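# Stand a lying box upright on the cork mat

## Task

A closed box rests flat on its biggest face next to a cork mat; neither is attached to the table. Get the box standing on one of its four narrow faces, fully upright (no tilt, not balanced on an edge), with that entire face resting on the mat, and the mat still flat on the table. It must stay that way without the robot holding it, so release the box and pull the hands away at the end.

## Robot and tools

ROBOT. Two arms, left_arm and right_arm, face each other across the table; left_arm's base is on the +y side. The names do not match image sides. Both carry an identical five-finger right hand, so every hand number and axis means the same on either arm.

FRAMES. Results report each hand point in one scene frame: origin on the table top halfway between the arm bases, table surface at z = 0, +z up. Positions are in metres, orientation as a wxyz quaternion, velocities in m/s and rad/s. Reported positions can be a bit off, especially with the arm stretched. The hand point sits 0.05 m in front of the palm, where index pad and thumb tip meet in a pinch. Its +z runs along the straight fingers (which extend 0.06-0.07 m past it), +y points out of the palm, +x points across the palm toward the little finger. A wrist bracket on the little-finger side protrudes 0.03 m beyond the point along +y and 0.11 m across the palm; it can collide.

THE ROW. Every motion uses a row of 28 numbers, each in [-1, 1], always for both arms: left_arm dx, dy, dz, rx, ry, rz, then left hand little, ring, middle, index, thumb_bend, thumb_turn, force_limit, speed; then the same 14 for right_arm. dx..rz are an offset, not a pose: the target equals the hand point's pose in the latest result that showed it (or the current pose if no such result yet, or for second and later calls in one reply), shifted in the hand point's own axes. Scale: 1.0 = 0.6 m of travel or 180 degrees; rx, ry, rz form one rotation vector. All zeros drives the arm back to that reference pose, so it is not a pause. The hand numbers are absolute targets: +1 open/straight, -1 curled; thumb_turn +1 beside the palm, -1 across in front of it. A pinch is roughly index -0.22, thumb_bend -0.75, thumb_turn -0.57. force_limit maps -1..+1 to about 0..10 N fingertip force (0..15 N for the two thumb motors) and only stops closing motion. speed maps -1..+1 to near zero..full (full travel 0.6 s). There is no 'unchanged' code: repeat the hand's last eight numbers, or before any, its hand_measured six plus hand_force_limit and hand_speed.

TOOLS.
- execute_actions {actions, pictures}: actions holds at most one item. [] just returns the state. {rows: up to 15 rows, steps: up to 15} runs that many 1/30 s steps, each row is one step, the last row repeats; every row is measured from the same reference pose, not from the previous row. {steps: n} alone waits until n steps (max 300) have passed since the last result, reply time included. pictures toggles camera images.
- move {target, speed, stop_force}: target is one 28-number row as above. Each hand point follows a straight path to its target; paths finish together, lasting 0.5 to 10 s. speed is m/s, 0.002-0.5 (default 0.25); rotation up to twice that in rad/s. stop_force (9-40 N, shared by both arms) ends an arm's path when its wrist sensor feels that much added push against the motion; the arm backs to where it was two steps earlier and holds. Use it only with slow speeds and no rotation; omit it when lifting off something being pressed.
- wait {seconds 0-10}: lets the scene run without new commands.
- zoom_image {camera: cam_left_wrist or cam_right_wrist, region [x0, y0, x1, y1] in pixels, max 504x504}: closer look at the last image (both cameras are 896x504).
- show_instructions: shows the reference page.
- finished_scene {scene}: ends and grades the current scene; irreversible.

MOTION LIMITS. Each step the commanded pose is clipped to within 100 mm and 16 degrees of the measured pose; the arm lags about 0.17 s and may end short after big moves, so check the result and send the remainder. Position wins over orientation when both cannot be met.

RESULTS. The state line gives each arm's hand pose and velocity; 'Hand target' shows where the controller is heading. A move adds a 'move:' line: done, off_target, moving, held, fault, or contact (stop_force triggered), plus limits such as paced (pose clipped) or held (steps blocked). 'pose unreachable' and HELD mean the clearance check altered or blocked commands. Hand fields list six values in command order: hand_measured (position on the command scale), hand_stopped_by (moving, target, force, stalled, fault), hand_load_n (fingertip load, positive pushing open; near 0 means the grip was lost). Wrist force and torque are in the hand's own axes, with offsets near 4 N, noise up to 2.4 N, saturation near 50 N; 'no reading' is normal at the start.

GRIPPING. Turn the thumb in front of the palm before reaching; the whole hand can wrap objects 0.035-0.08 m wide, lying across the palm. Fingers keep moving after an action ends, then lock (holding at least 15 N). For a gentle grip close at speed -0.9 or lower. To tighten, raise force_limit and send a further-closed target; to release, send a more open target.

AVOID. Fault stops (10 s): joint torque over its limit (wrist joints only 24.9 N m, held weight included) or any outside force reaching 150 N. Arms are stiff, so commanding past a firm contact can fault; approach slowly or use stop_force. Never let the two arms hit or press on each other, any part included. Do not drop, slam or knock the box or mat off the table, and keep the mat flat. Loose objects may occasionally get nudged. Holding loads heats motors: warnings start at 70 °C and at 85 °C the arm is braked. Finish with the box standing on its own, hands open and withdrawn.

Each tool is called as name(argument=value, ...) on one line, values as JSON.

Reference images:

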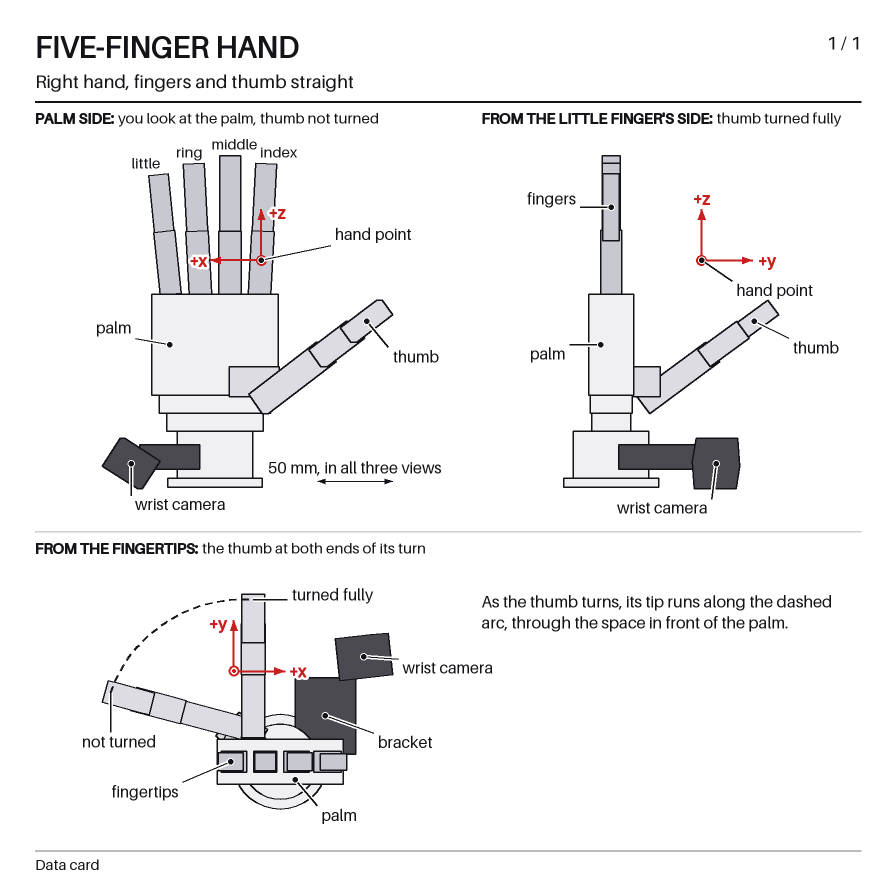

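## Session

execute_actions(actions=[])

Scene clock: 0.00 s of 5600.00 s.
left_arm: end_effector_position=(+0.3021, +0.4389, +0.4856) hand_measured=(+1.000, +1.000, +1.000, +1.000, +1.000, +1.000) hand_load_n=(+0.0, +0.0, +0.0, +0.0, +0.0, +0.0) hand_stopped_by=(target, target, target, target, target, target) hand_force_limit=0.00 hand_speed=-0.80 end_effector_quat_wxyz=(-0.000, +0.407, +0.913, -0.005) end_effector_velocity=(-0.000, -0.001, +0.000) end_effector_angular_velocity=(-0.002, +0.000, -0.002) | right_arm: end_effector_position=(+0.0736, -0.2791, +0.4790) hand_measured=(+1.000, +1.000, +1.000, +1.000, +1.000, +1.000) hand_load_n=(+0.0, +0.0, +0.0, +0.0, +0.0, +0.0) hand_stopped_by=(target, target, target, target, target, target) hand_force_limit=0.00 hand_speed=-0.80 end_effector_quat_wxyz=(-0.017, -0.323, +0.946, +0.010) end_effector_velocity=(-0.000, -0.000, +0.000) end_effector_angular_velocity=(+0.000, +0.002, -0.001)
Joint positions: left_arm=[ 0.568 -1.733  1.326  1.97   1.579 -1.896] | right_arm=[-1.156 -1.719  1.349  1.975  1.55  -1.861]
Joint velocities: left_arm=[-0.001 -0.001 -0.    -0.001  0.001  0.   ] | right_arm=[-0.001 -0.     0.     0.002 -0.001 -0.   ]
Wrist force (N, on the end effector, along its own x y z axes, offset not removed): no reading
Wrist torque (N m, same axes, about the end effector's origin, offset not removed): no reading
Hand target (left_arm): +0.302, +0.439, +0.486; -0.000, +0.407, +0.913, -0.005
Hand target (right_arm): +0.074, -0.279, +0.479; -0.017, -0.323, +0.946, +0.010

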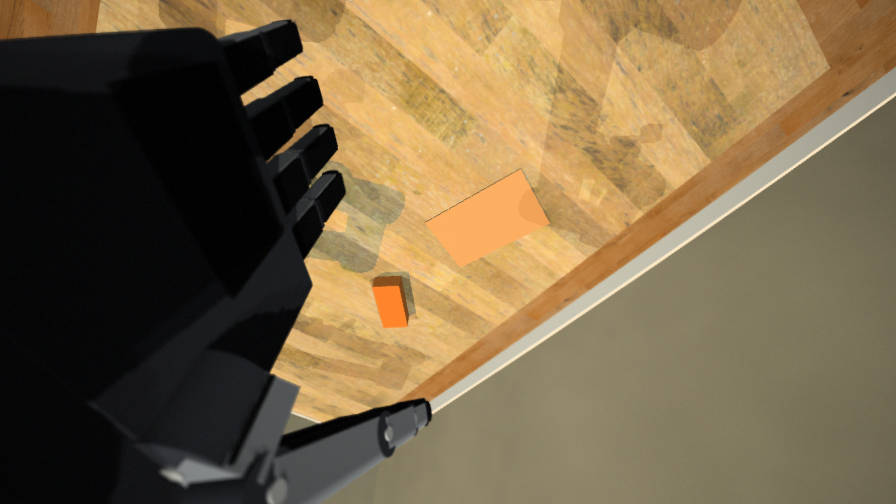

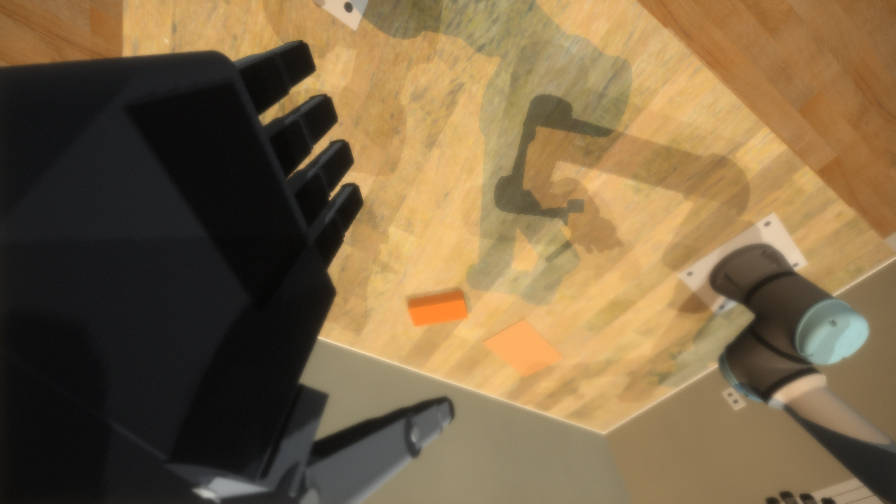

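move(target=[-0.5,-0.23,0.3,0,0,0,1,1,1,1,1,-1,0.5,0.5,0,0,0,0,0,0,1,1,1,1,1,1,0,-0.8])

Scene clock: 19.90 s of 5600.00 s.
left_arm: end_effector_position=(+0.3994, +0.1220, +0.3085) hand_measured=(+1.000, +1.000, +1.000, +1.000, +1.000, -1.000) hand_load_n=(+0.0, +0.0, +0.0, +0.0, +0.0, +0.0) hand_stopped_by=(target, target, target, target, target, target) hand_force_limit=0.50 hand_speed=0.50 end_effector_quat_wxyz=(-0.000, +0.407, +0.913, -0.005) end_effector_velocity=(+0.001, -0.002, +0.000) end_effector_angular_velocity=(+0.001, -0.001, +0.001) | right_arm: end_effector_position=(+0.0736, -0.2791, +0.4790) hand_measured=(+1.000, +1.000, +1.000, +1.000, +1.000, +1.000) hand_load_n=(+0.0, +0.0, +0.0, +0.0, +0.0, +0.0) hand_stopped_by=(target, target, target, target, target, target) hand_force_limit=0.00 hand_speed=-0.80 end_effector_quat_wxyz=(-0.017, -0.323, +0.946, +0.010) end_effector_velocity=(+0.000, -0.000, +0.000) end_effector_angular_velocity=(-0.000, -0.002, -0.000)
Joint positions: left_arm=[ 0.498 -1.02   0.93   1.653  1.579 -1.966] | right_arm=[-1.156 -1.719  1.349  1.975  1.55  -1.861]
Joint velocities: left_arm=[ 0.001  0.007 -0.01   0.004 -0.001  0.001] | right_arm=[-0.    -0.    -0.001  0.     0.001 -0.   ]
Wrist force (N, on the end effector, along its own x y z axes, offset not removed): left_arm=[-1.4 -2.6 -3.6] | right_arm=[1.0 -1.0 1.1]
Wrist torque (N m, same axes, about the end effector's origin, offset not removed): left_arm=[-0.05 0.26 -0.06] | right_arm=[-0.21 -0.12 0.13]
Hand target (left_arm): +0.399, +0.122, +0.308; -0.000, +0.407, +0.913, -0.005
Hand target (right_arm): +0.074, -0.279, +0.479; -0.017, -0.323, +0.946, +0.010
Off the commanded pose (left_arm): 0.000 m, 0 deg.
Off the commanded pose (right_arm): 0.000 m, 0 deg.
After step 90, 14.70 s passed at rest.
move: done
camera_calibration (this result's frames):
cam_left_wrist: T_world_to_cam=[[0.793384, 0.608664, -0.00830495, -0.394307], [0.502026, -0.646545, 0.574412, -0.310045], [0.344255, -0.459899, -0.818524, 0.302753], [0, 0, 0, 1]] pos_world=[0.364263, 0.178778, 0.422629]
cam_right_wrist: T_world_to_cam=[[-0.501776, 0.864983, 0.00500792, 0.276724], [0.724181, 0.416917, 0.549311, -0.204905], [0.473057, 0.279258, -0.835603, 0.573276], [0, 0, 0, 1]] pos_world=[0.0160499, -0.314025, 0.590202]

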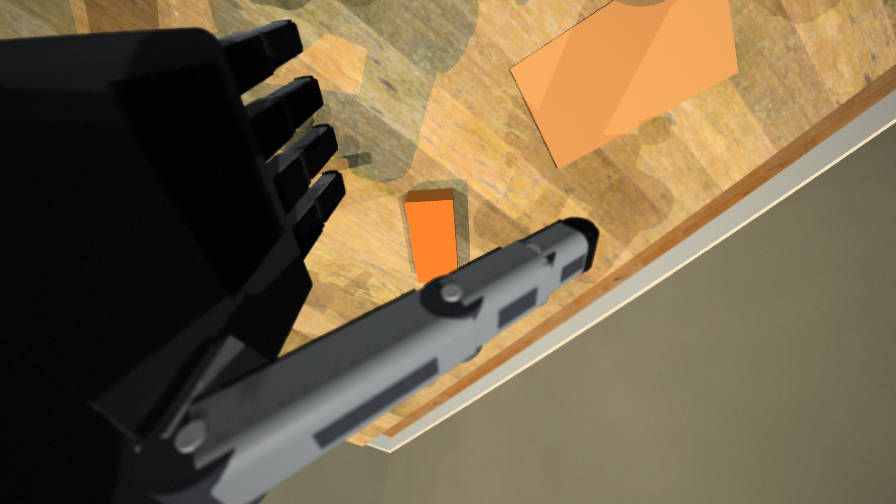

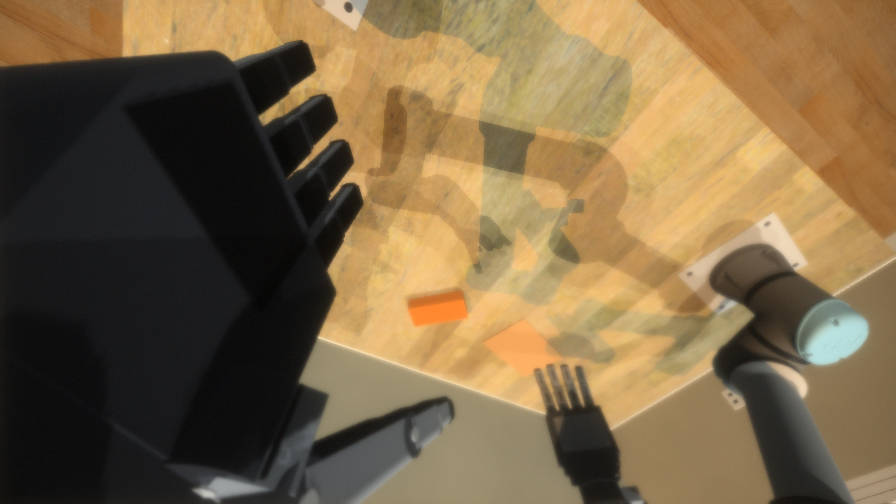

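move(target=[-0.39,-0.035,0.31,0.25,0,0,1,1,1,1,1,-1,0.5,0.5,0,0,0,0,0,0,1,1,1,1,1,1,0,-0.8])

Scene clock: 36.87 s of 5600.00 s.
left_arm: end_effector_position=(+0.5381, -0.0667, +0.1231) hand_measured=(+1.000, +1.000, +1.000, +1.000, +1.000, -1.000) hand_load_n=(+0.0, +0.0, +0.0, +0.0, +0.0, +0.0) hand_stopped_by=(target, target, target, target, target, target) hand_force_limit=0.50 hand_speed=0.50 end_effector_quat_wxyz=(-0.061, +0.357, +0.843, -0.397) end_effector_velocity=(+0.001, -0.002, -0.001) end_effector_angular_velocity=(-0.007, +0.008, +0.013) | right_arm: end_effector_position=(+0.0736, -0.2791, +0.4790) hand_measured=(+1.000, +1.000, +1.000, +1.000, +1.000, +1.000) hand_load_n=(+0.0, +0.0, +0.0, +0.0, +0.0, +0.0) hand_stopped_by=(target, target, target, target, target, target) hand_force_limit=0.00 hand_speed=-0.80 end_effector_quat_wxyz=(-0.017, -0.323, +0.946, +0.010) end_effector_velocity=(-0.001, +0.000, +0.001) end_effector_angular_velocity=(+0.003, -0.001, -0.000)
Joint positions: left_arm=[ 0.833 -0.266  0.035  1.45   2.335 -1.81 ] | right_arm=[-1.156 -1.719  1.349  1.975  1.55  -1.861]
Joint velocities: left_arm=[ 0.002  0.002 -0.002 -0.014  0.006 -0.019] | right_arm=[ 0.    -0.001 -0.     0.    -0.002  0.   ]
Wrist force (N, on the end effector, along its own x y z axes, offset not removed): left_arm=[1.2 -3.2 0.6] | right_arm=[1.5 0.4 -1.6]
Wrist torque (N m, same axes, about the end effector's origin, offset not removed): left_arm=[-0.36 -0.42 0.05] | right_arm=[0.11 -0.02 0.21]
Hand target (left_arm): +0.538, -0.067, +0.123; -0.061, +0.357, +0.843, -0.397
Hand target (right_arm): +0.074, -0.279, +0.479; -0.017, -0.323, +0.946, +0.010
Off the commanded pose (left_arm): 0.002 m, 12 deg.
Off the commanded pose (right_arm): 0.000 m, 0 deg.
elbow stopped short (left arm): the move would have taken joint 3 (elbow) straighter than the controller allows; a more bent joint 3 avoids this.
After step 90, 11.70 s passed at rest.
move: off_target (left_arm)
camera_calibration (this result's frames):
cam_left_wrist: T_world_to_cam=[[0.611111, 0.378282, -0.695303, -0.223767], [0.787674, -0.203864, 0.581385, -0.520203], [0.0781799, -0.902963, -0.422547, 0.0813235], [0, 0, 0, 1]] pos_world=[0.540139, 0.052028, 0.181216]
cam_right_wrist: T_world_to_cam=[[-0.501776, 0.864983, 0.00500767, 0.276724], [0.724181, 0.416917, 0.549311, -0.204906], [0.473057, 0.279258, -0.835603, 0.573276], [0, 0, 0, 1]] pos_world=[0.01605, -0.314025, 0.590202]

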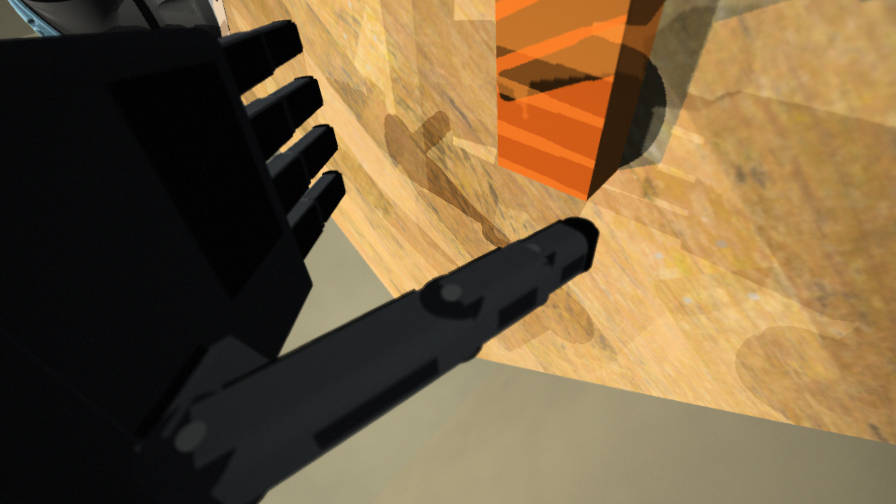

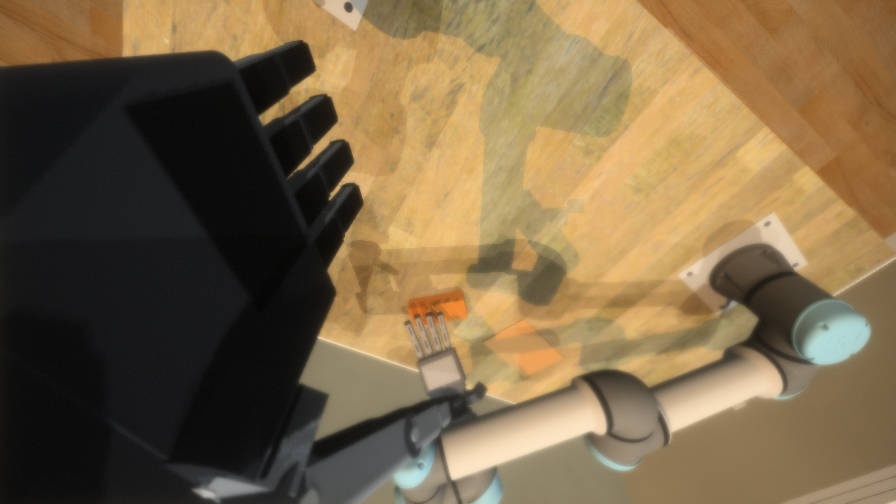

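move(target=[0.32,-0.2,-0.31,0,0,0,1,1,1,1,1,-1,0.5,0.5,-0.87,-0.25,0.55,0,0,0,1,1,1,1,1,1,0,0.5])

Scene clock: 46.37 s of 5600.00 s.
left_arm: end_effector_position=(+0.4020, +0.1232, +0.2999) hand_measured=(+1.000, +1.000, +1.000, +1.000, +1.000, -1.000) hand_load_n=(+0.0, +0.0, +0.0, +0.0, +0.0, +0.0) hand_stopped_by=(target, target, target, target, target, target) hand_force_limit=0.50 hand_speed=0.50 end_effector_quat_wxyz=(-0.061, +0.357, +0.843, -0.397) end_effector_velocity=(-0.001, -0.000, +0.001) end_effector_angular_velocity=(-0.000, +0.000, -0.001) | right_arm: end_effector_position=(+0.5644, -0.0774, +0.1314) hand_measured=(+1.000, +1.000, +1.000, +1.000, +1.000, +1.000) hand_load_n=(+0.0, +0.0, +0.0, +0.0, +0.0, +0.0) hand_stopped_by=(target, target, target, target, target, target) hand_force_limit=0.00 hand_speed=0.50 end_effector_quat_wxyz=(+0.068, -0.298, +0.951, +0.039) end_effector_velocity=(+0.002, +0.001, -0.000) end_effector_angular_velocity=(+0.002, -0.006, -0.002)
Joint positions: left_arm=[ 0.858 -1.157  1.19   1.209  2.343 -1.777] | right_arm=[-1.155 -0.294  0.036  1.687  1.502 -1.805]
Joint velocities: left_arm=[-0.001 -0.001 -0.     0.001  0.    -0.   ] | right_arm=[ 0.     0.002 -0.005 -0.004  0.     0.002]
Wrist force (N, on the end effector, along its own x y z axes, offset not removed): left_arm=[1.4 -1.6 1.4] | right_arm=[-0.3 0.8 -1.0]
Wrist torque (N m, same axes, about the end effector's origin, offset not removed): left_arm=[-0.32 -0.07 0.15] | right_arm=[0.09 0.17 0.19]
Hand target (left_arm): +0.402, +0.123, +0.300; -0.061, +0.357, +0.843, -0.397
Hand target (right_arm): +0.565, -0.077, +0.131; +0.069, -0.298, +0.951, +0.039
Off the commanded pose (left_arm): 0.000 m, 0 deg.
Off the commanded pose (right_arm): 0.001 m, 11 deg.
elbow stopped short (right arm): the move would have taken joint 3 (elbow) straighter than the controller allows; a more bent joint 3 avoids this.
After step 90, 3.20 s passed at rest.
move: off_target (right_arm)
camera_calibration (this result's frames):
cam_left_wrist: T_world_to_cam=[[0.611086, 0.378269, -0.695332, -0.0895397], [0.7877, -0.2039, 0.581338, -0.477102], [0.0781237, -0.90296, -0.422563, 0.338154], [0, 0, 0, 1]] pos_world=[0.404112, 0.241928, 0.357989]
cam_right_wrist: T_world_to_cam=[[-0.458631, 0.888034, 0.0324498, 0.324145], [0.654164, 0.312682, 0.688694, -0.440332], [0.601437, 0.337084, -0.724325, -0.0882607], [0, 0, 0, 1]] pos_world=[0.489795, -0.120417, 0.228806]

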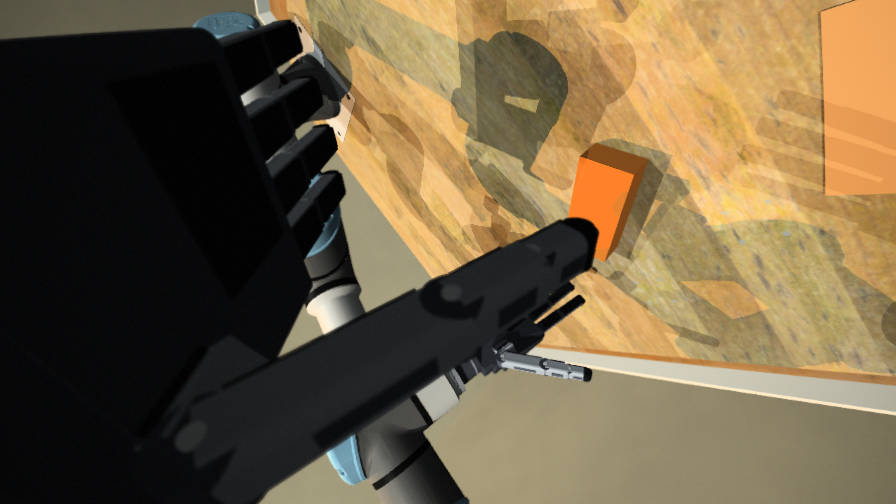

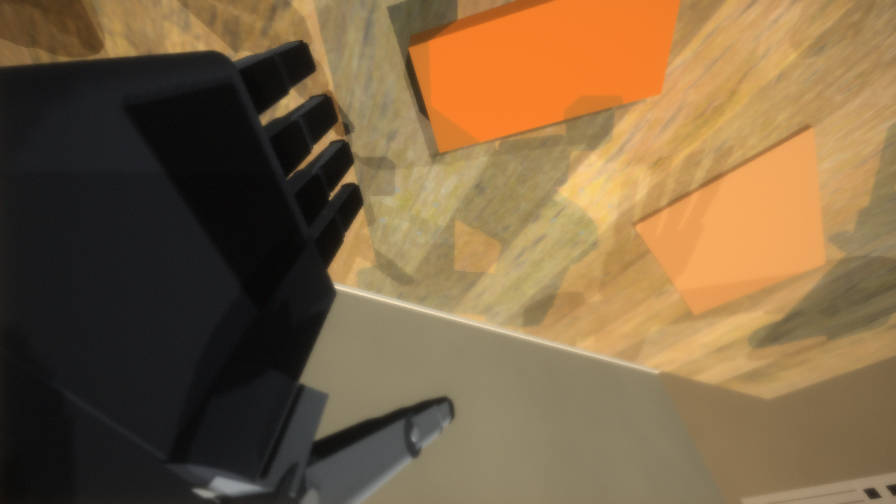

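move(target=[0,0,0,0,0,0,1,1,1,1,1,-1,0.5,0.5,0.8,0.25,-0.5,0,0,0,1,1,1,1,1,1,0,0.5], speed=0.4)

move(target=[-0.29,0.21,0.275,-0.117,-0.248,-0.392,0.6,0.6,0.6,0.6,1,1,0.5,0.5,0,0,0,0,0,0,1,1,1,1,1,1,0,0.5])

Scene clock: 60.83 s of 5600.00 s.
left_arm: end_effector_position=(+0.4020, +0.1232, +0.2999) hand_measured=(+1.000, +1.000, +1.000, +1.000, +1.000, -1.000) hand_load_n=(+0.0, +0.0, +0.0, +0.0, +0.0, +0.0) hand_stopped_by=(target, target, target, target, target, target) hand_force_limit=0.50 hand_speed=0.50 end_effector_quat_wxyz=(-0.061, +0.357, +0.843, -0.397) end_effector_velocity=(+0.000, +0.001, -0.000) end_effector_angular_velocity=(+0.002, -0.000, +0.001) | right_arm: end_effector_position=(+0.0560, -0.2588, +0.3579) hand_measured=(+1.000, +1.000, +1.000, +1.000, +1.000, +1.000) hand_load_n=(+0.0, +0.0, +0.0, +0.0, +0.0, +0.0) hand_stopped_by=(target, target, target, target, target, target) hand_force_limit=0.00 hand_speed=0.50 end_effector_quat_wxyz=(+0.068, -0.298, +0.951, +0.039) end_effector_velocity=(-0.001, -0.001, +0.001) end_effector_angular_velocity=(-0.001, +0.000, -0.001)
Joint positions: left_arm=[ 0.858 -1.157  1.19   1.209  2.343 -1.777] | right_arm=[-1.064 -1.883  1.765  1.541  1.515 -1.715]
Joint velocities: left_arm=[ 0.001  0.     0.     0.001 -0.002 -0.   ] | right_arm=[-0.003 -0.004  0.     0.004  0.    -0.003]
Wrist force (N, on the end effector, along its own x y z axes, offset not removed): left_arm=[0.8 -2.2 -0.2] | right_arm=[-0.5 -1.7 -0.1]
Wrist torque (N m, same axes, about the end effector's origin, offset not removed): left_arm=[-0.30 -0.20 0.19] | right_arm=[-0.21 0.25 -0.05]
Hand target (left_arm): +0.402, +0.123, +0.300; -0.061, +0.357, +0.843, -0.397
Hand target (right_arm): +0.056, -0.259, +0.358; +0.068, -0.298, +0.951, +0.039
Off the commanded pose (left_arm): 0.000 m, 0 deg.
Off the commanded pose (right_arm): 0.001 m, 0 deg.
After step 90, 9.20 s passed at rest.
move: done; limits=paced
camera_calibration (this result's frames):
cam_left_wrist: T_world_to_cam=[[0.611076, 0.378282, -0.695334, -0.0895384], [0.787708, -0.203907, 0.581325, -0.477098], [0.078121, -0.902953, -0.422578, 0.338164], [0, 0, 0, 1]] pos_world=[0.404111, 0.241934, 0.357991]
cam_right_wrist: T_world_to_cam=[[-0.458686, 0.888016, 0.0321839, 0.244756], [0.65409, 0.312898, 0.688666, -0.206967], [0.601476, 0.336932, -0.724364, 0.442674], [0, 0, 0, 1]] pos_world=[-0.0186163, -0.301738, 0.455311]

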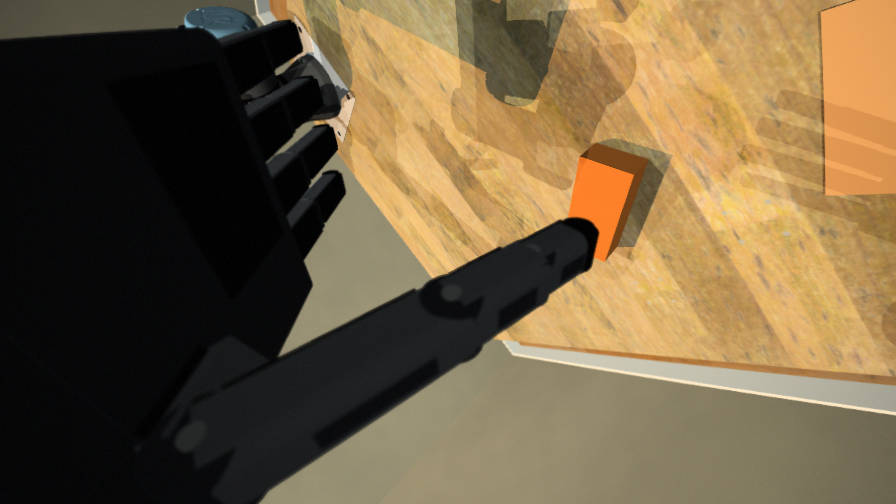

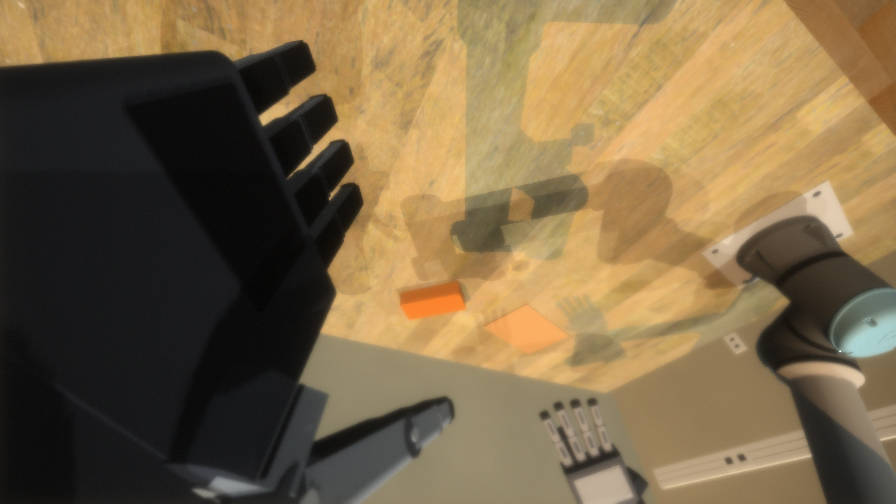

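Scene clock: 64.53 s of 5600.00 s.
left_arm: end_effector_position=(+0.5360, -0.0386, +0.1298) hand_measured=(+0.600, +0.600, +0.600, +0.600, +1.000, +1.000) hand_load_n=(+0.0, +0.0, +0.0, +0.0, +0.0, +0.0) hand_stopped_by=(target, target, target, target, target, target) hand_force_limit=0.50 hand_speed=0.50 end_effector_quat_wxyz=(-0.093, +0.340, -0.904, +0.244) end_effector_velocity=(+0.001, -0.003, +0.001) end_effector_angular_velocity=(+0.017, +0.013, +0.007) | right_arm: end_effector_position=(+0.0560, -0.2588, +0.3579) hand_measured=(+1.000, +1.000, +1.000, +1.000, +1.000, +1.000) hand_load_n=(+0.0, +0.0, +0.0, +0.0, +0.0, +0.0) hand_stopped_by=(target, target, target, target, target, target) hand_force_limit=0.00 hand_speed=0.50 end_effector_quat_wxyz=(+0.068, -0.298, +0.951, +0.039) end_effector_velocity=(-0.000, -0.000, +0.000) end_effector_angular_velocity=(-0.000, -0.001, +0.001)
Joint positions: left_arm=[ 0.624 -0.428  0.207  1.279  1.441 -3.364] | right_arm=[-1.064 -1.883  1.765  1.541  1.515 -1.715]
Joint velocities: left_arm=[ 0.001  0.11  -0.222  0.134  0.001 -0.007] | right_arm=[ 0.    -0.001 -0.001  0.     0.001 -0.   ]
Wrist force (N, on the end effector, along its own x y z axes, offset not removed): left_arm=[-0.4 0.9 -5.5] | right_arm=[-1.9 -1.1 -0.2]
Wrist torque (N m, same axes, about the end effector's origin, offset not removed): left_arm=[0.47 0.04 0.06] | right_arm=[-0.18 0.47 -0.11]
Hand target (left_arm): +0.536, -0.039, +0.130; +0.092, -0.341, +0.904, -0.242
Hand target (right_arm): +0.056, -0.259, +0.358; +0.068, -0.298, +0.951, +0.039
Off the commanded pose (left_arm): 0.001 m, 0 deg.
Off the commanded pose (right_arm): 0.000 m, 0 deg.
move: done
camera_calibration (this result's frames):
cam_left_wrist: T_world_to_cam=[[-0.509334, 0.69992, -0.50069, 0.359181], [0.462058, 0.713258, 0.527035, -0.299746], [0.726004, 0.0370896, -0.68669, -0.166957], [0, 0, 0, 1]] pos_world=[0.442655, -0.0314093, 0.223168]
cam_right_wrist: T_world_to_cam=[[-0.458686, 0.888016, 0.0321838, 0.244756], [0.65409, 0.312898, 0.688666, -0.206967], [0.601476, 0.336932, -0.724364, 0.442674], [0, 0, 0, 1]] pos_world=[-0.0186163, -0.301738, 0.455311]

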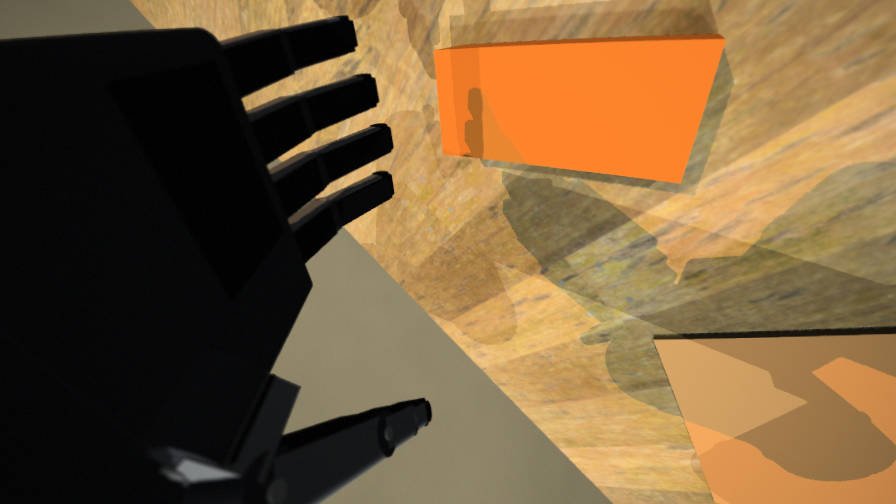

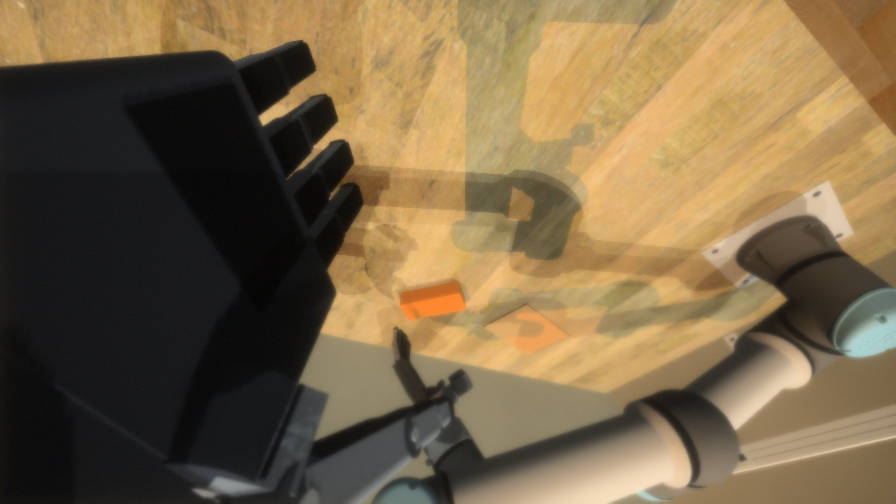

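move(target=[0,0.06,0.105,0,0,0,0.6,0.6,0.6,0.6,1,1,0.5,0.5,0,0,0,0,0,0,1,1,1,1,1,1,0,0.5], speed=0.08, stop_force=12)

Scene clock: 80.33 s of 5600.00 s.
left_arm: end_effector_position=(+0.5380, -0.0409, +0.0723) hand_measured=(+0.600, +0.600, +0.692, +0.600, +1.000, +1.000) hand_load_n=(+0.0, +0.0, +9.0, +0.0, +0.0, +0.0) hand_stopped_by=(target, target, target, target, target, target) hand_force_limit=0.50 hand_speed=0.50 end_effector_quat_wxyz=(-0.094, +0.341, -0.902, +0.248) end_effector_velocity=(+0.001, +0.001, -0.000) end_effector_angular_velocity=(+0.001, -0.001, +0.002) | right_arm: end_effector_position=(+0.0560, -0.2588, +0.3579) hand_measured=(+1.000, +1.000, +1.000, +1.000, +1.000, +1.000) hand_load_n=(+0.0, +0.0, +0.0, +0.0, +0.0, +0.0) hand_stopped_by=(target, target, target, target, target, target) hand_force_limit=0.00 hand_speed=0.50 end_effector_quat_wxyz=(+0.068, -0.298, +0.951, +0.039) end_effector_velocity=(+0.000, -0.000, +0.001) end_effector_angular_velocity=(+0.001, -0.004, +0.000)
Joint positions: left_arm=[ 0.624 -0.477  0.451  1.075  1.439 -3.365] | right_arm=[-1.064 -1.883  1.765  1.541  1.515 -1.715]
Joint velocities: left_arm=[ 0.001 -0.     0.001 -0.    -0.001 -0.   ] | right_arm=[ 0.    -0.002 -0.003  0.     0.001  0.   ]
Wrist force (N, on the end effector, along its own x y z axes, offset not removed): left_arm=[-2.1 -16.6 -15.8] | right_arm=[0.3 -0.3 -0.6]
Wrist torque (N m, same axes, about the end effector's origin, offset not removed): left_arm=[1.31 -0.35 -0.21] | right_arm=[-0.04 0.11 -0.04]
Hand target (left_arm): +0.538, -0.041, +0.072; +0.094, -0.341, +0.902, -0.248
Hand target (right_arm): +0.056, -0.259, +0.358; +0.068, -0.298, +0.951, +0.039
Off the commanded pose (left_arm): 0.015 m, 1 deg.
Off the commanded pose (right_arm): 0.000 m, 0 deg.
FORCE FAULT: contact force on the left arm reached its limit, and that arm stopped for 10 seconds. The contact can be on any part of that arm, not only on its tool. That arm's remaining commands of this call were not run. That arm holds still and accepts commands again. Move the arm away from the contact; if what it grips holds it there, let go first. Pushing or pulling that hard again can fault the arm again.
After step 90, 1.77 s passed at rest.
move: fault (left_arm; stop_force had ended the path)
camera_calibration (this result's frames):
cam_left_wrist: T_world_to_cam=[[-0.507869, 0.695246, -0.508628, 0.332645], [0.458206, 0.718013, 0.523932, -0.266261], [0.729463, 0.0330326, -0.683222, -0.210019], [0, 0, 0, 1]] pos_world=[0.444143, -0.0331538, 0.165206]
cam_right_wrist: T_world_to_cam=[[-0.458685, 0.888016, 0.0321837, 0.244756], [0.654091, 0.312898, 0.688666, -0.206967], [0.601476, 0.336932, -0.724364, 0.442674], [0, 0, 0, 1]] pos_world=[-0.0186163, -0.301738, 0.455311]

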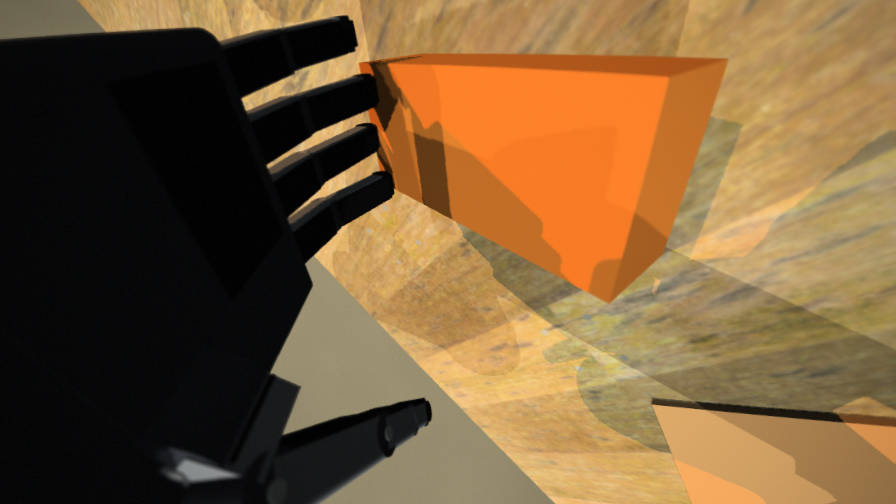

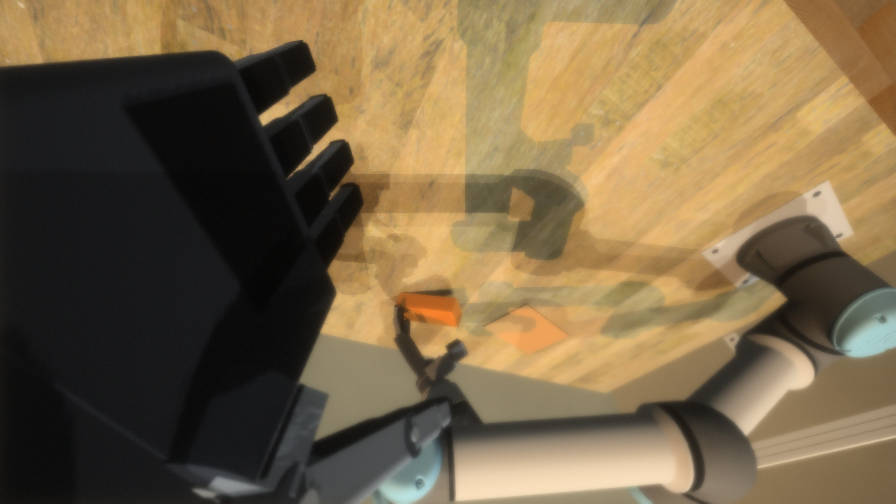

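move(target=[0,-0.065,-0.025,0,0,0,0.6,0.6,0.6,0.6,1,1,0.5,0.5,0,0,0,0,0,0,1,1,1,1,1,1,0,0.5], speed=0.05)

Scene clock: 83.40 s of 5600.00 s.
left_arm: end_effector_position=(+0.5543, -0.0591, +0.1047) hand_measured=(+0.600, +0.600, +0.690, +0.600, +1.000, +1.000) hand_load_n=(+0.0, +0.0, +0.0, +0.0, +0.0, +0.0) hand_stopped_by=(target, target, target, target, target, target) hand_force_limit=0.50 hand_speed=0.50 end_effector_quat_wxyz=(-0.100, +0.336, -0.897, +0.267) end_effector_velocity=(+0.001, -0.001, +0.002) end_effector_angular_velocity=(-0.006, -0.003, -0.001) | right_arm: end_effector_position=(+0.0560, -0.2588, +0.3579) hand_measured=(+1.000, +1.000, +1.000, +1.000, +1.000, +1.000) hand_load_n=(+0.0, +0.0, +0.0, +0.0, +0.0, +0.0) hand_stopped_by=(target, target, target, target, target, target) hand_force_limit=0.00 hand_speed=0.50 end_effector_quat_wxyz=(+0.068, -0.298, +0.951, +0.039) end_effector_velocity=(+0.000, +0.000, +0.000) end_effector_angular_velocity=(+0.001, +0.000, -0.000)
Joint positions: left_arm=[ 0.631 -0.313  0.036  1.282  1.438 -3.349] | right_arm=[-1.064 -1.883  1.765  1.541  1.515 -1.715]
Joint velocities: left_arm=[ 0.001  0.005 -0.017  0.005  0.001  0.001] | right_arm=[-0.    -0.    -0.     0.    -0.001  0.   ]
Wrist force (N, on the end effector, along its own x y z axes, offset not removed): left_arm=[-1.6 -0.9 -1.9] | right_arm=[-1.4 -1.2 -1.5]
Wrist torque (N m, same axes, about the end effector's origin, offset not removed): left_arm=[0.00 0.16 -0.05] | right_arm=[-0.18 0.40 -0.08]
Hand target (left_arm): +0.554, -0.059, +0.105; +0.100, -0.336, +0.897, -0.268
Hand target (right_arm): +0.056, -0.259, +0.358; +0.068, -0.298, +0.951, +0.039
Off the commanded pose (left_arm): 0.001 m, 2 deg.
Off the commanded pose (right_arm): 0.000 m, 0 deg.
elbow stopped short (left arm): the move would have taken joint 3 (elbow) straighter than the controller allows; a more bent joint 3 avoids this.
move: done
camera_calibration (this result's frames):
cam_left_wrist: T_world_to_cam=[[-0.4902, 0.680753, -0.544315, 0.363146], [0.448486, 0.73248, 0.512186, -0.270078], [0.747372, 0.00695545, -0.664369, -0.212669], [0, 0, 0, 1]] pos_world=[0.458083, -0.0479069, 0.194705]
cam_right_wrist: T_world_to_cam=[[-0.458686, 0.888016, 0.0321837, 0.244756], [0.65409, 0.312898, 0.688666, -0.206967], [0.601476, 0.336932, -0.724364, 0.442674], [0, 0, 0, 1]] pos_world=[-0.0186163, -0.301739, 0.455311]

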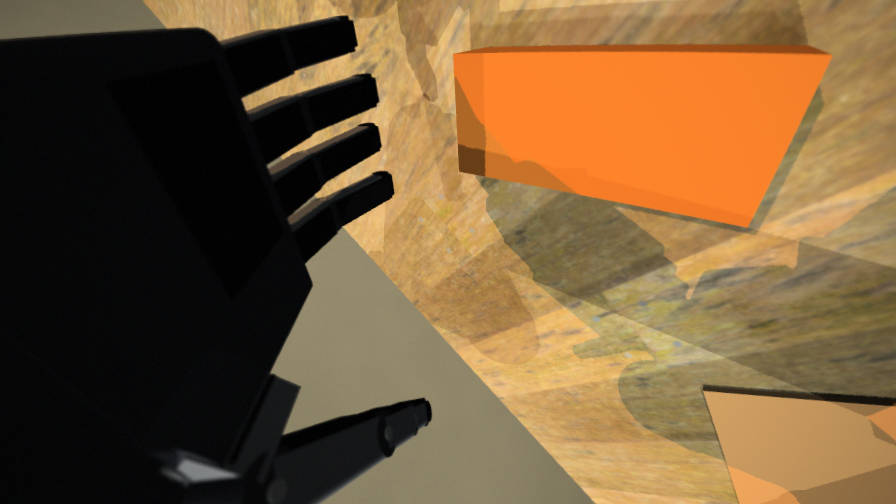

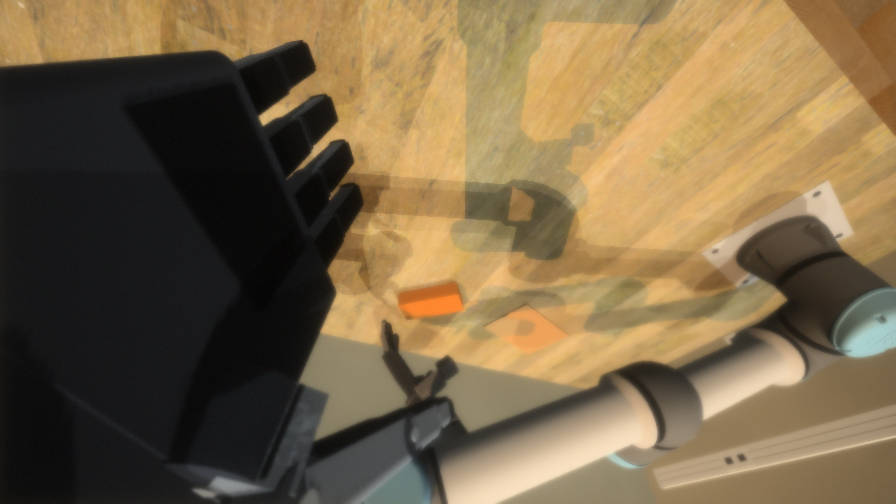

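move(target=[0,0.037,0.065,0,0,0,0.6,0.6,0.6,0.6,1,1,0.5,0.5,0,0,0,0,0,0,1,1,1,1,1,1,0,0.5], speed=0.01, stop_force=9)

Scene clock: 90.30 s of 5600.00 s.
left_arm: end_effector_position=(+0.5560, -0.0614, +0.0601) hand_measured=(+0.600, +0.600, +0.690, +0.600, +1.000, +1.000) hand_load_n=(+0.0, +0.0, +0.0, +0.0, +0.0, +0.0) hand_stopped_by=(target, target, target, target, target, target) hand_force_limit=0.50 hand_speed=0.50 end_effector_quat_wxyz=(-0.100, +0.336, -0.897, +0.267) end_effector_velocity=(-0.000, +0.000, -0.003) end_effector_angular_velocity=(+0.002, -0.000, +0.000) | right_arm: end_effector_position=(+0.0560, -0.2588, +0.3579) hand_measured=(+1.000, +1.000, +1.000, +1.000, +1.000, +1.000) hand_load_n=(+0.0, +0.0, +0.0, +0.0, +0.0, +0.0) hand_stopped_by=(target, target, target, target, target, target) hand_force_limit=0.00 hand_speed=0.50 end_effector_quat_wxyz=(+0.068, -0.298, +0.951, +0.039) end_effector_velocity=(+0.000, +0.000, +0.001) end_effector_angular_velocity=(+0.001, -0.003, -0.000)
Joint positions: left_arm=[ 0.632 -0.386  0.3    1.091  1.438 -3.349] | right_arm=[-1.064 -1.883  1.765  1.541  1.515 -1.715]
Joint velocities: left_arm=[-0.001 -0.001  0.01  -0.007 -0.002 -0.   ] | right_arm=[-0.    -0.001 -0.002  0.     0.    -0.   ]
Wrist force (N, on the end effector, along its own x y z axes, offset not removed): left_arm=[0.7 -3.9 2.0] | right_arm=[-0.9 -2.1 0.1]
Wrist torque (N m, same axes, about the end effector's origin, offset not removed): left_arm=[-0.73 -0.08 0.15] | right_arm=[-0.30 0.12 0.00]
Hand target (left_arm): +0.556, -0.061, +0.060; +0.100, -0.336, +0.897, -0.267
Hand target (right_arm): +0.056, -0.259, +0.358; +0.068, -0.298, +0.951, +0.039
Off the commanded pose (left_arm): 0.000 m, 0 deg.
Off the commanded pose (right_arm): 0.000 m, 0 deg.
move: done
camera_calibration (this result's frames):
cam_left_wrist: T_world_to_cam=[[-0.490238, 0.680786, -0.54424, 0.341284], [0.448507, 0.732448, 0.512212, -0.24645], [0.747334, 0.00701076, -0.664411, -0.243487], [0, 0, 0, 1]] pos_world=[0.459811, -0.0501229, 0.150199]
cam_right_wrist: T_world_to_cam=[[-0.458686, 0.888016, 0.0321839, 0.244756], [0.654091, 0.312898, 0.688666, -0.206967], [0.601476, 0.336932, -0.724364, 0.442674], [0, 0, 0, 1]] pos_world=[-0.0186163, -0.301738, 0.455311]

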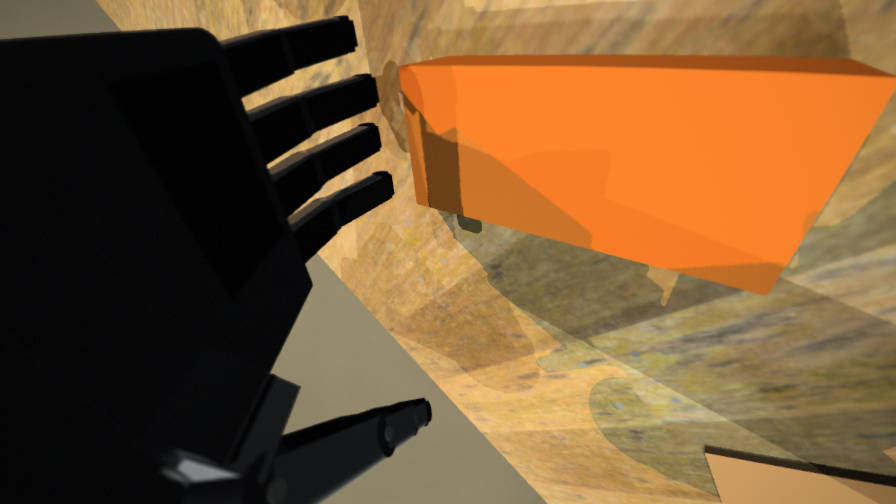

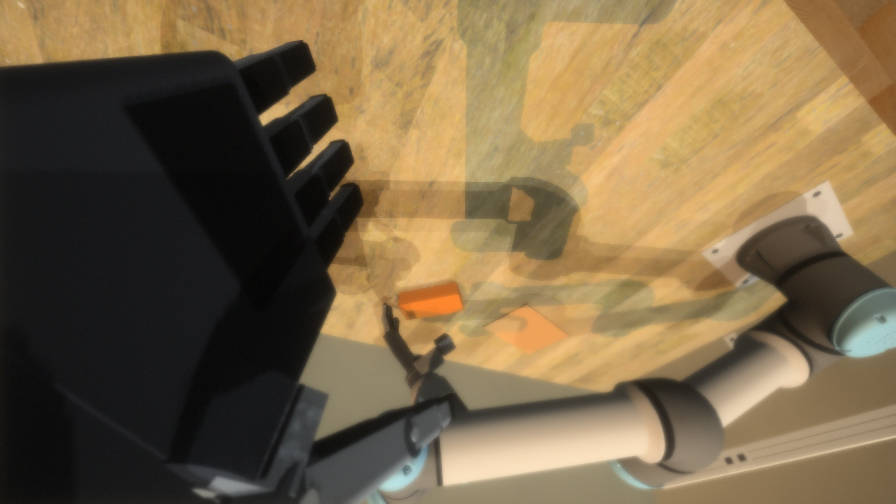

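move(target=[0,0.27,-0.14,0,0,0,0.6,0.6,0.6,0.6,1,1,0.5,0.5,0,0,0,0,0,0,1,1,1,1,1,1,0,0.5], speed=0.05)

Scene clock: 95.93 s of 5600.00 s.
left_arm: end_effector_position=(+0.4369, +0.0752, +0.0418) hand_measured=(+0.600, +0.600, +0.690, +0.600, +1.000, +1.000) hand_load_n=(+0.0, +0.0, +0.0, +0.0, +0.0, +0.0) hand_stopped_by=(target, target, target, target, target, target) hand_force_limit=0.50 hand_speed=0.50 end_effector_quat_wxyz=(-0.100, +0.336, -0.897, +0.267) end_effector_velocity=(-0.002, +0.002, -0.000) end_effector_angular_velocity=(-0.001, -0.000, +0.000) | right_arm: end_effector_position=(+0.0560, -0.2588, +0.3579) hand_measured=(+1.000, +1.000, +1.000, +1.000, +1.000, +1.000) hand_load_n=(+0.0, +0.0, +0.0, +0.0, +0.0, +0.0) hand_stopped_by=(target, target, target, target, target, target) hand_force_limit=0.00 hand_speed=0.50 end_effector_quat_wxyz=(+0.068, -0.298, +0.951, +0.039) end_effector_velocity=(+0.000, -0.000, +0.000) end_effector_angular_velocity=(-0.001, -0.001, -0.000)
Joint positions: left_arm=[ 0.547 -0.95   1.402  0.564  1.393 -3.422] | right_arm=[-1.064 -1.883  1.765  1.541  1.515 -1.715]
Joint velocities: left_arm=[-0.001 -0.006  0.012 -0.006 -0.001 -0.002] | right_arm=[-0.     0.    -0.001 -0.     0.001  0.   ]
Wrist force (N, on the end effector, along its own x y z axes, offset not removed): left_arm=[0.0 -0.3 3.0] | right_arm=[-3.7 -0.1 -1.6]
Wrist torque (N m, same axes, about the end effector's origin, offset not removed): left_arm=[-0.21 -0.23 0.08] | right_arm=[0.04 0.76 -0.08]
Hand target (left_arm): +0.437, +0.075, +0.042; +0.100, -0.336, +0.897, -0.267
Hand target (right_arm): +0.056, -0.259, +0.358; +0.068, -0.298, +0.951, +0.039
Off the commanded pose (left_arm): 0.000 m, 0 deg.
Off the commanded pose (right_arm): 0.000 m, 0 deg.
move: done
camera_calibration (this result's frames):
cam_left_wrist: T_world_to_cam=[[-0.49017, 0.680825, -0.544253, 0.179966], [0.448452, 0.732412, 0.512312, -0.283624], [0.747412, 0.00704875, -0.664324, -0.16768], [0, 0, 0, 1]] pos_world=[0.340731, 0.0863859, 0.131857]
cam_right_wrist: T_world_to_cam=[[-0.458685, 0.888016, 0.0321837, 0.244756], [0.654091, 0.312898, 0.688666, -0.206967], [0.601476, 0.336932, -0.724364, 0.442674], [0, 0, 0, 1]] pos_world=[-0.0186163, -0.301738, 0.455311]

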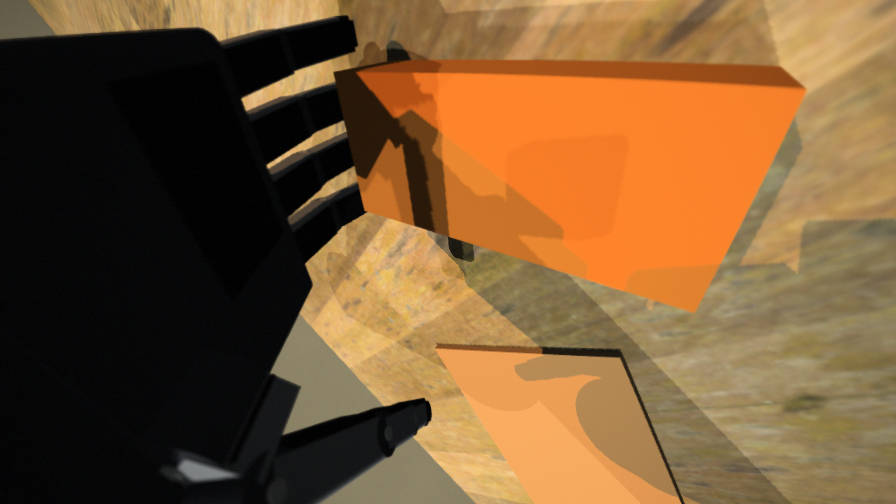

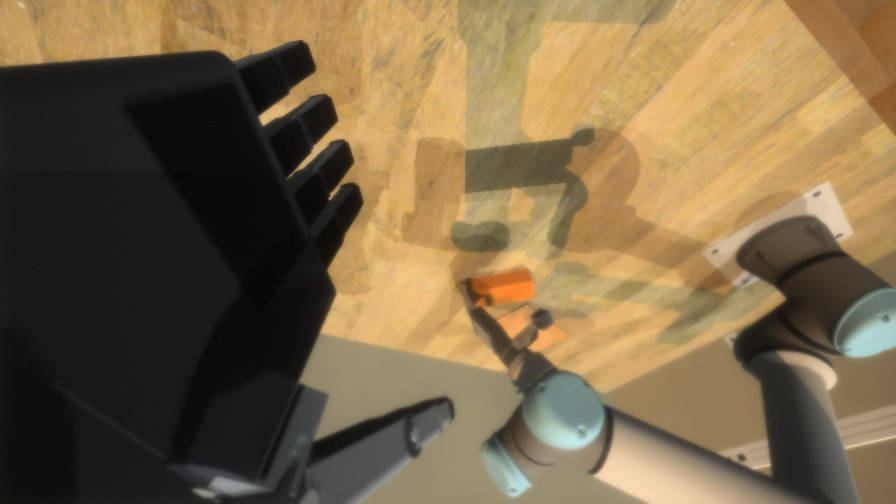

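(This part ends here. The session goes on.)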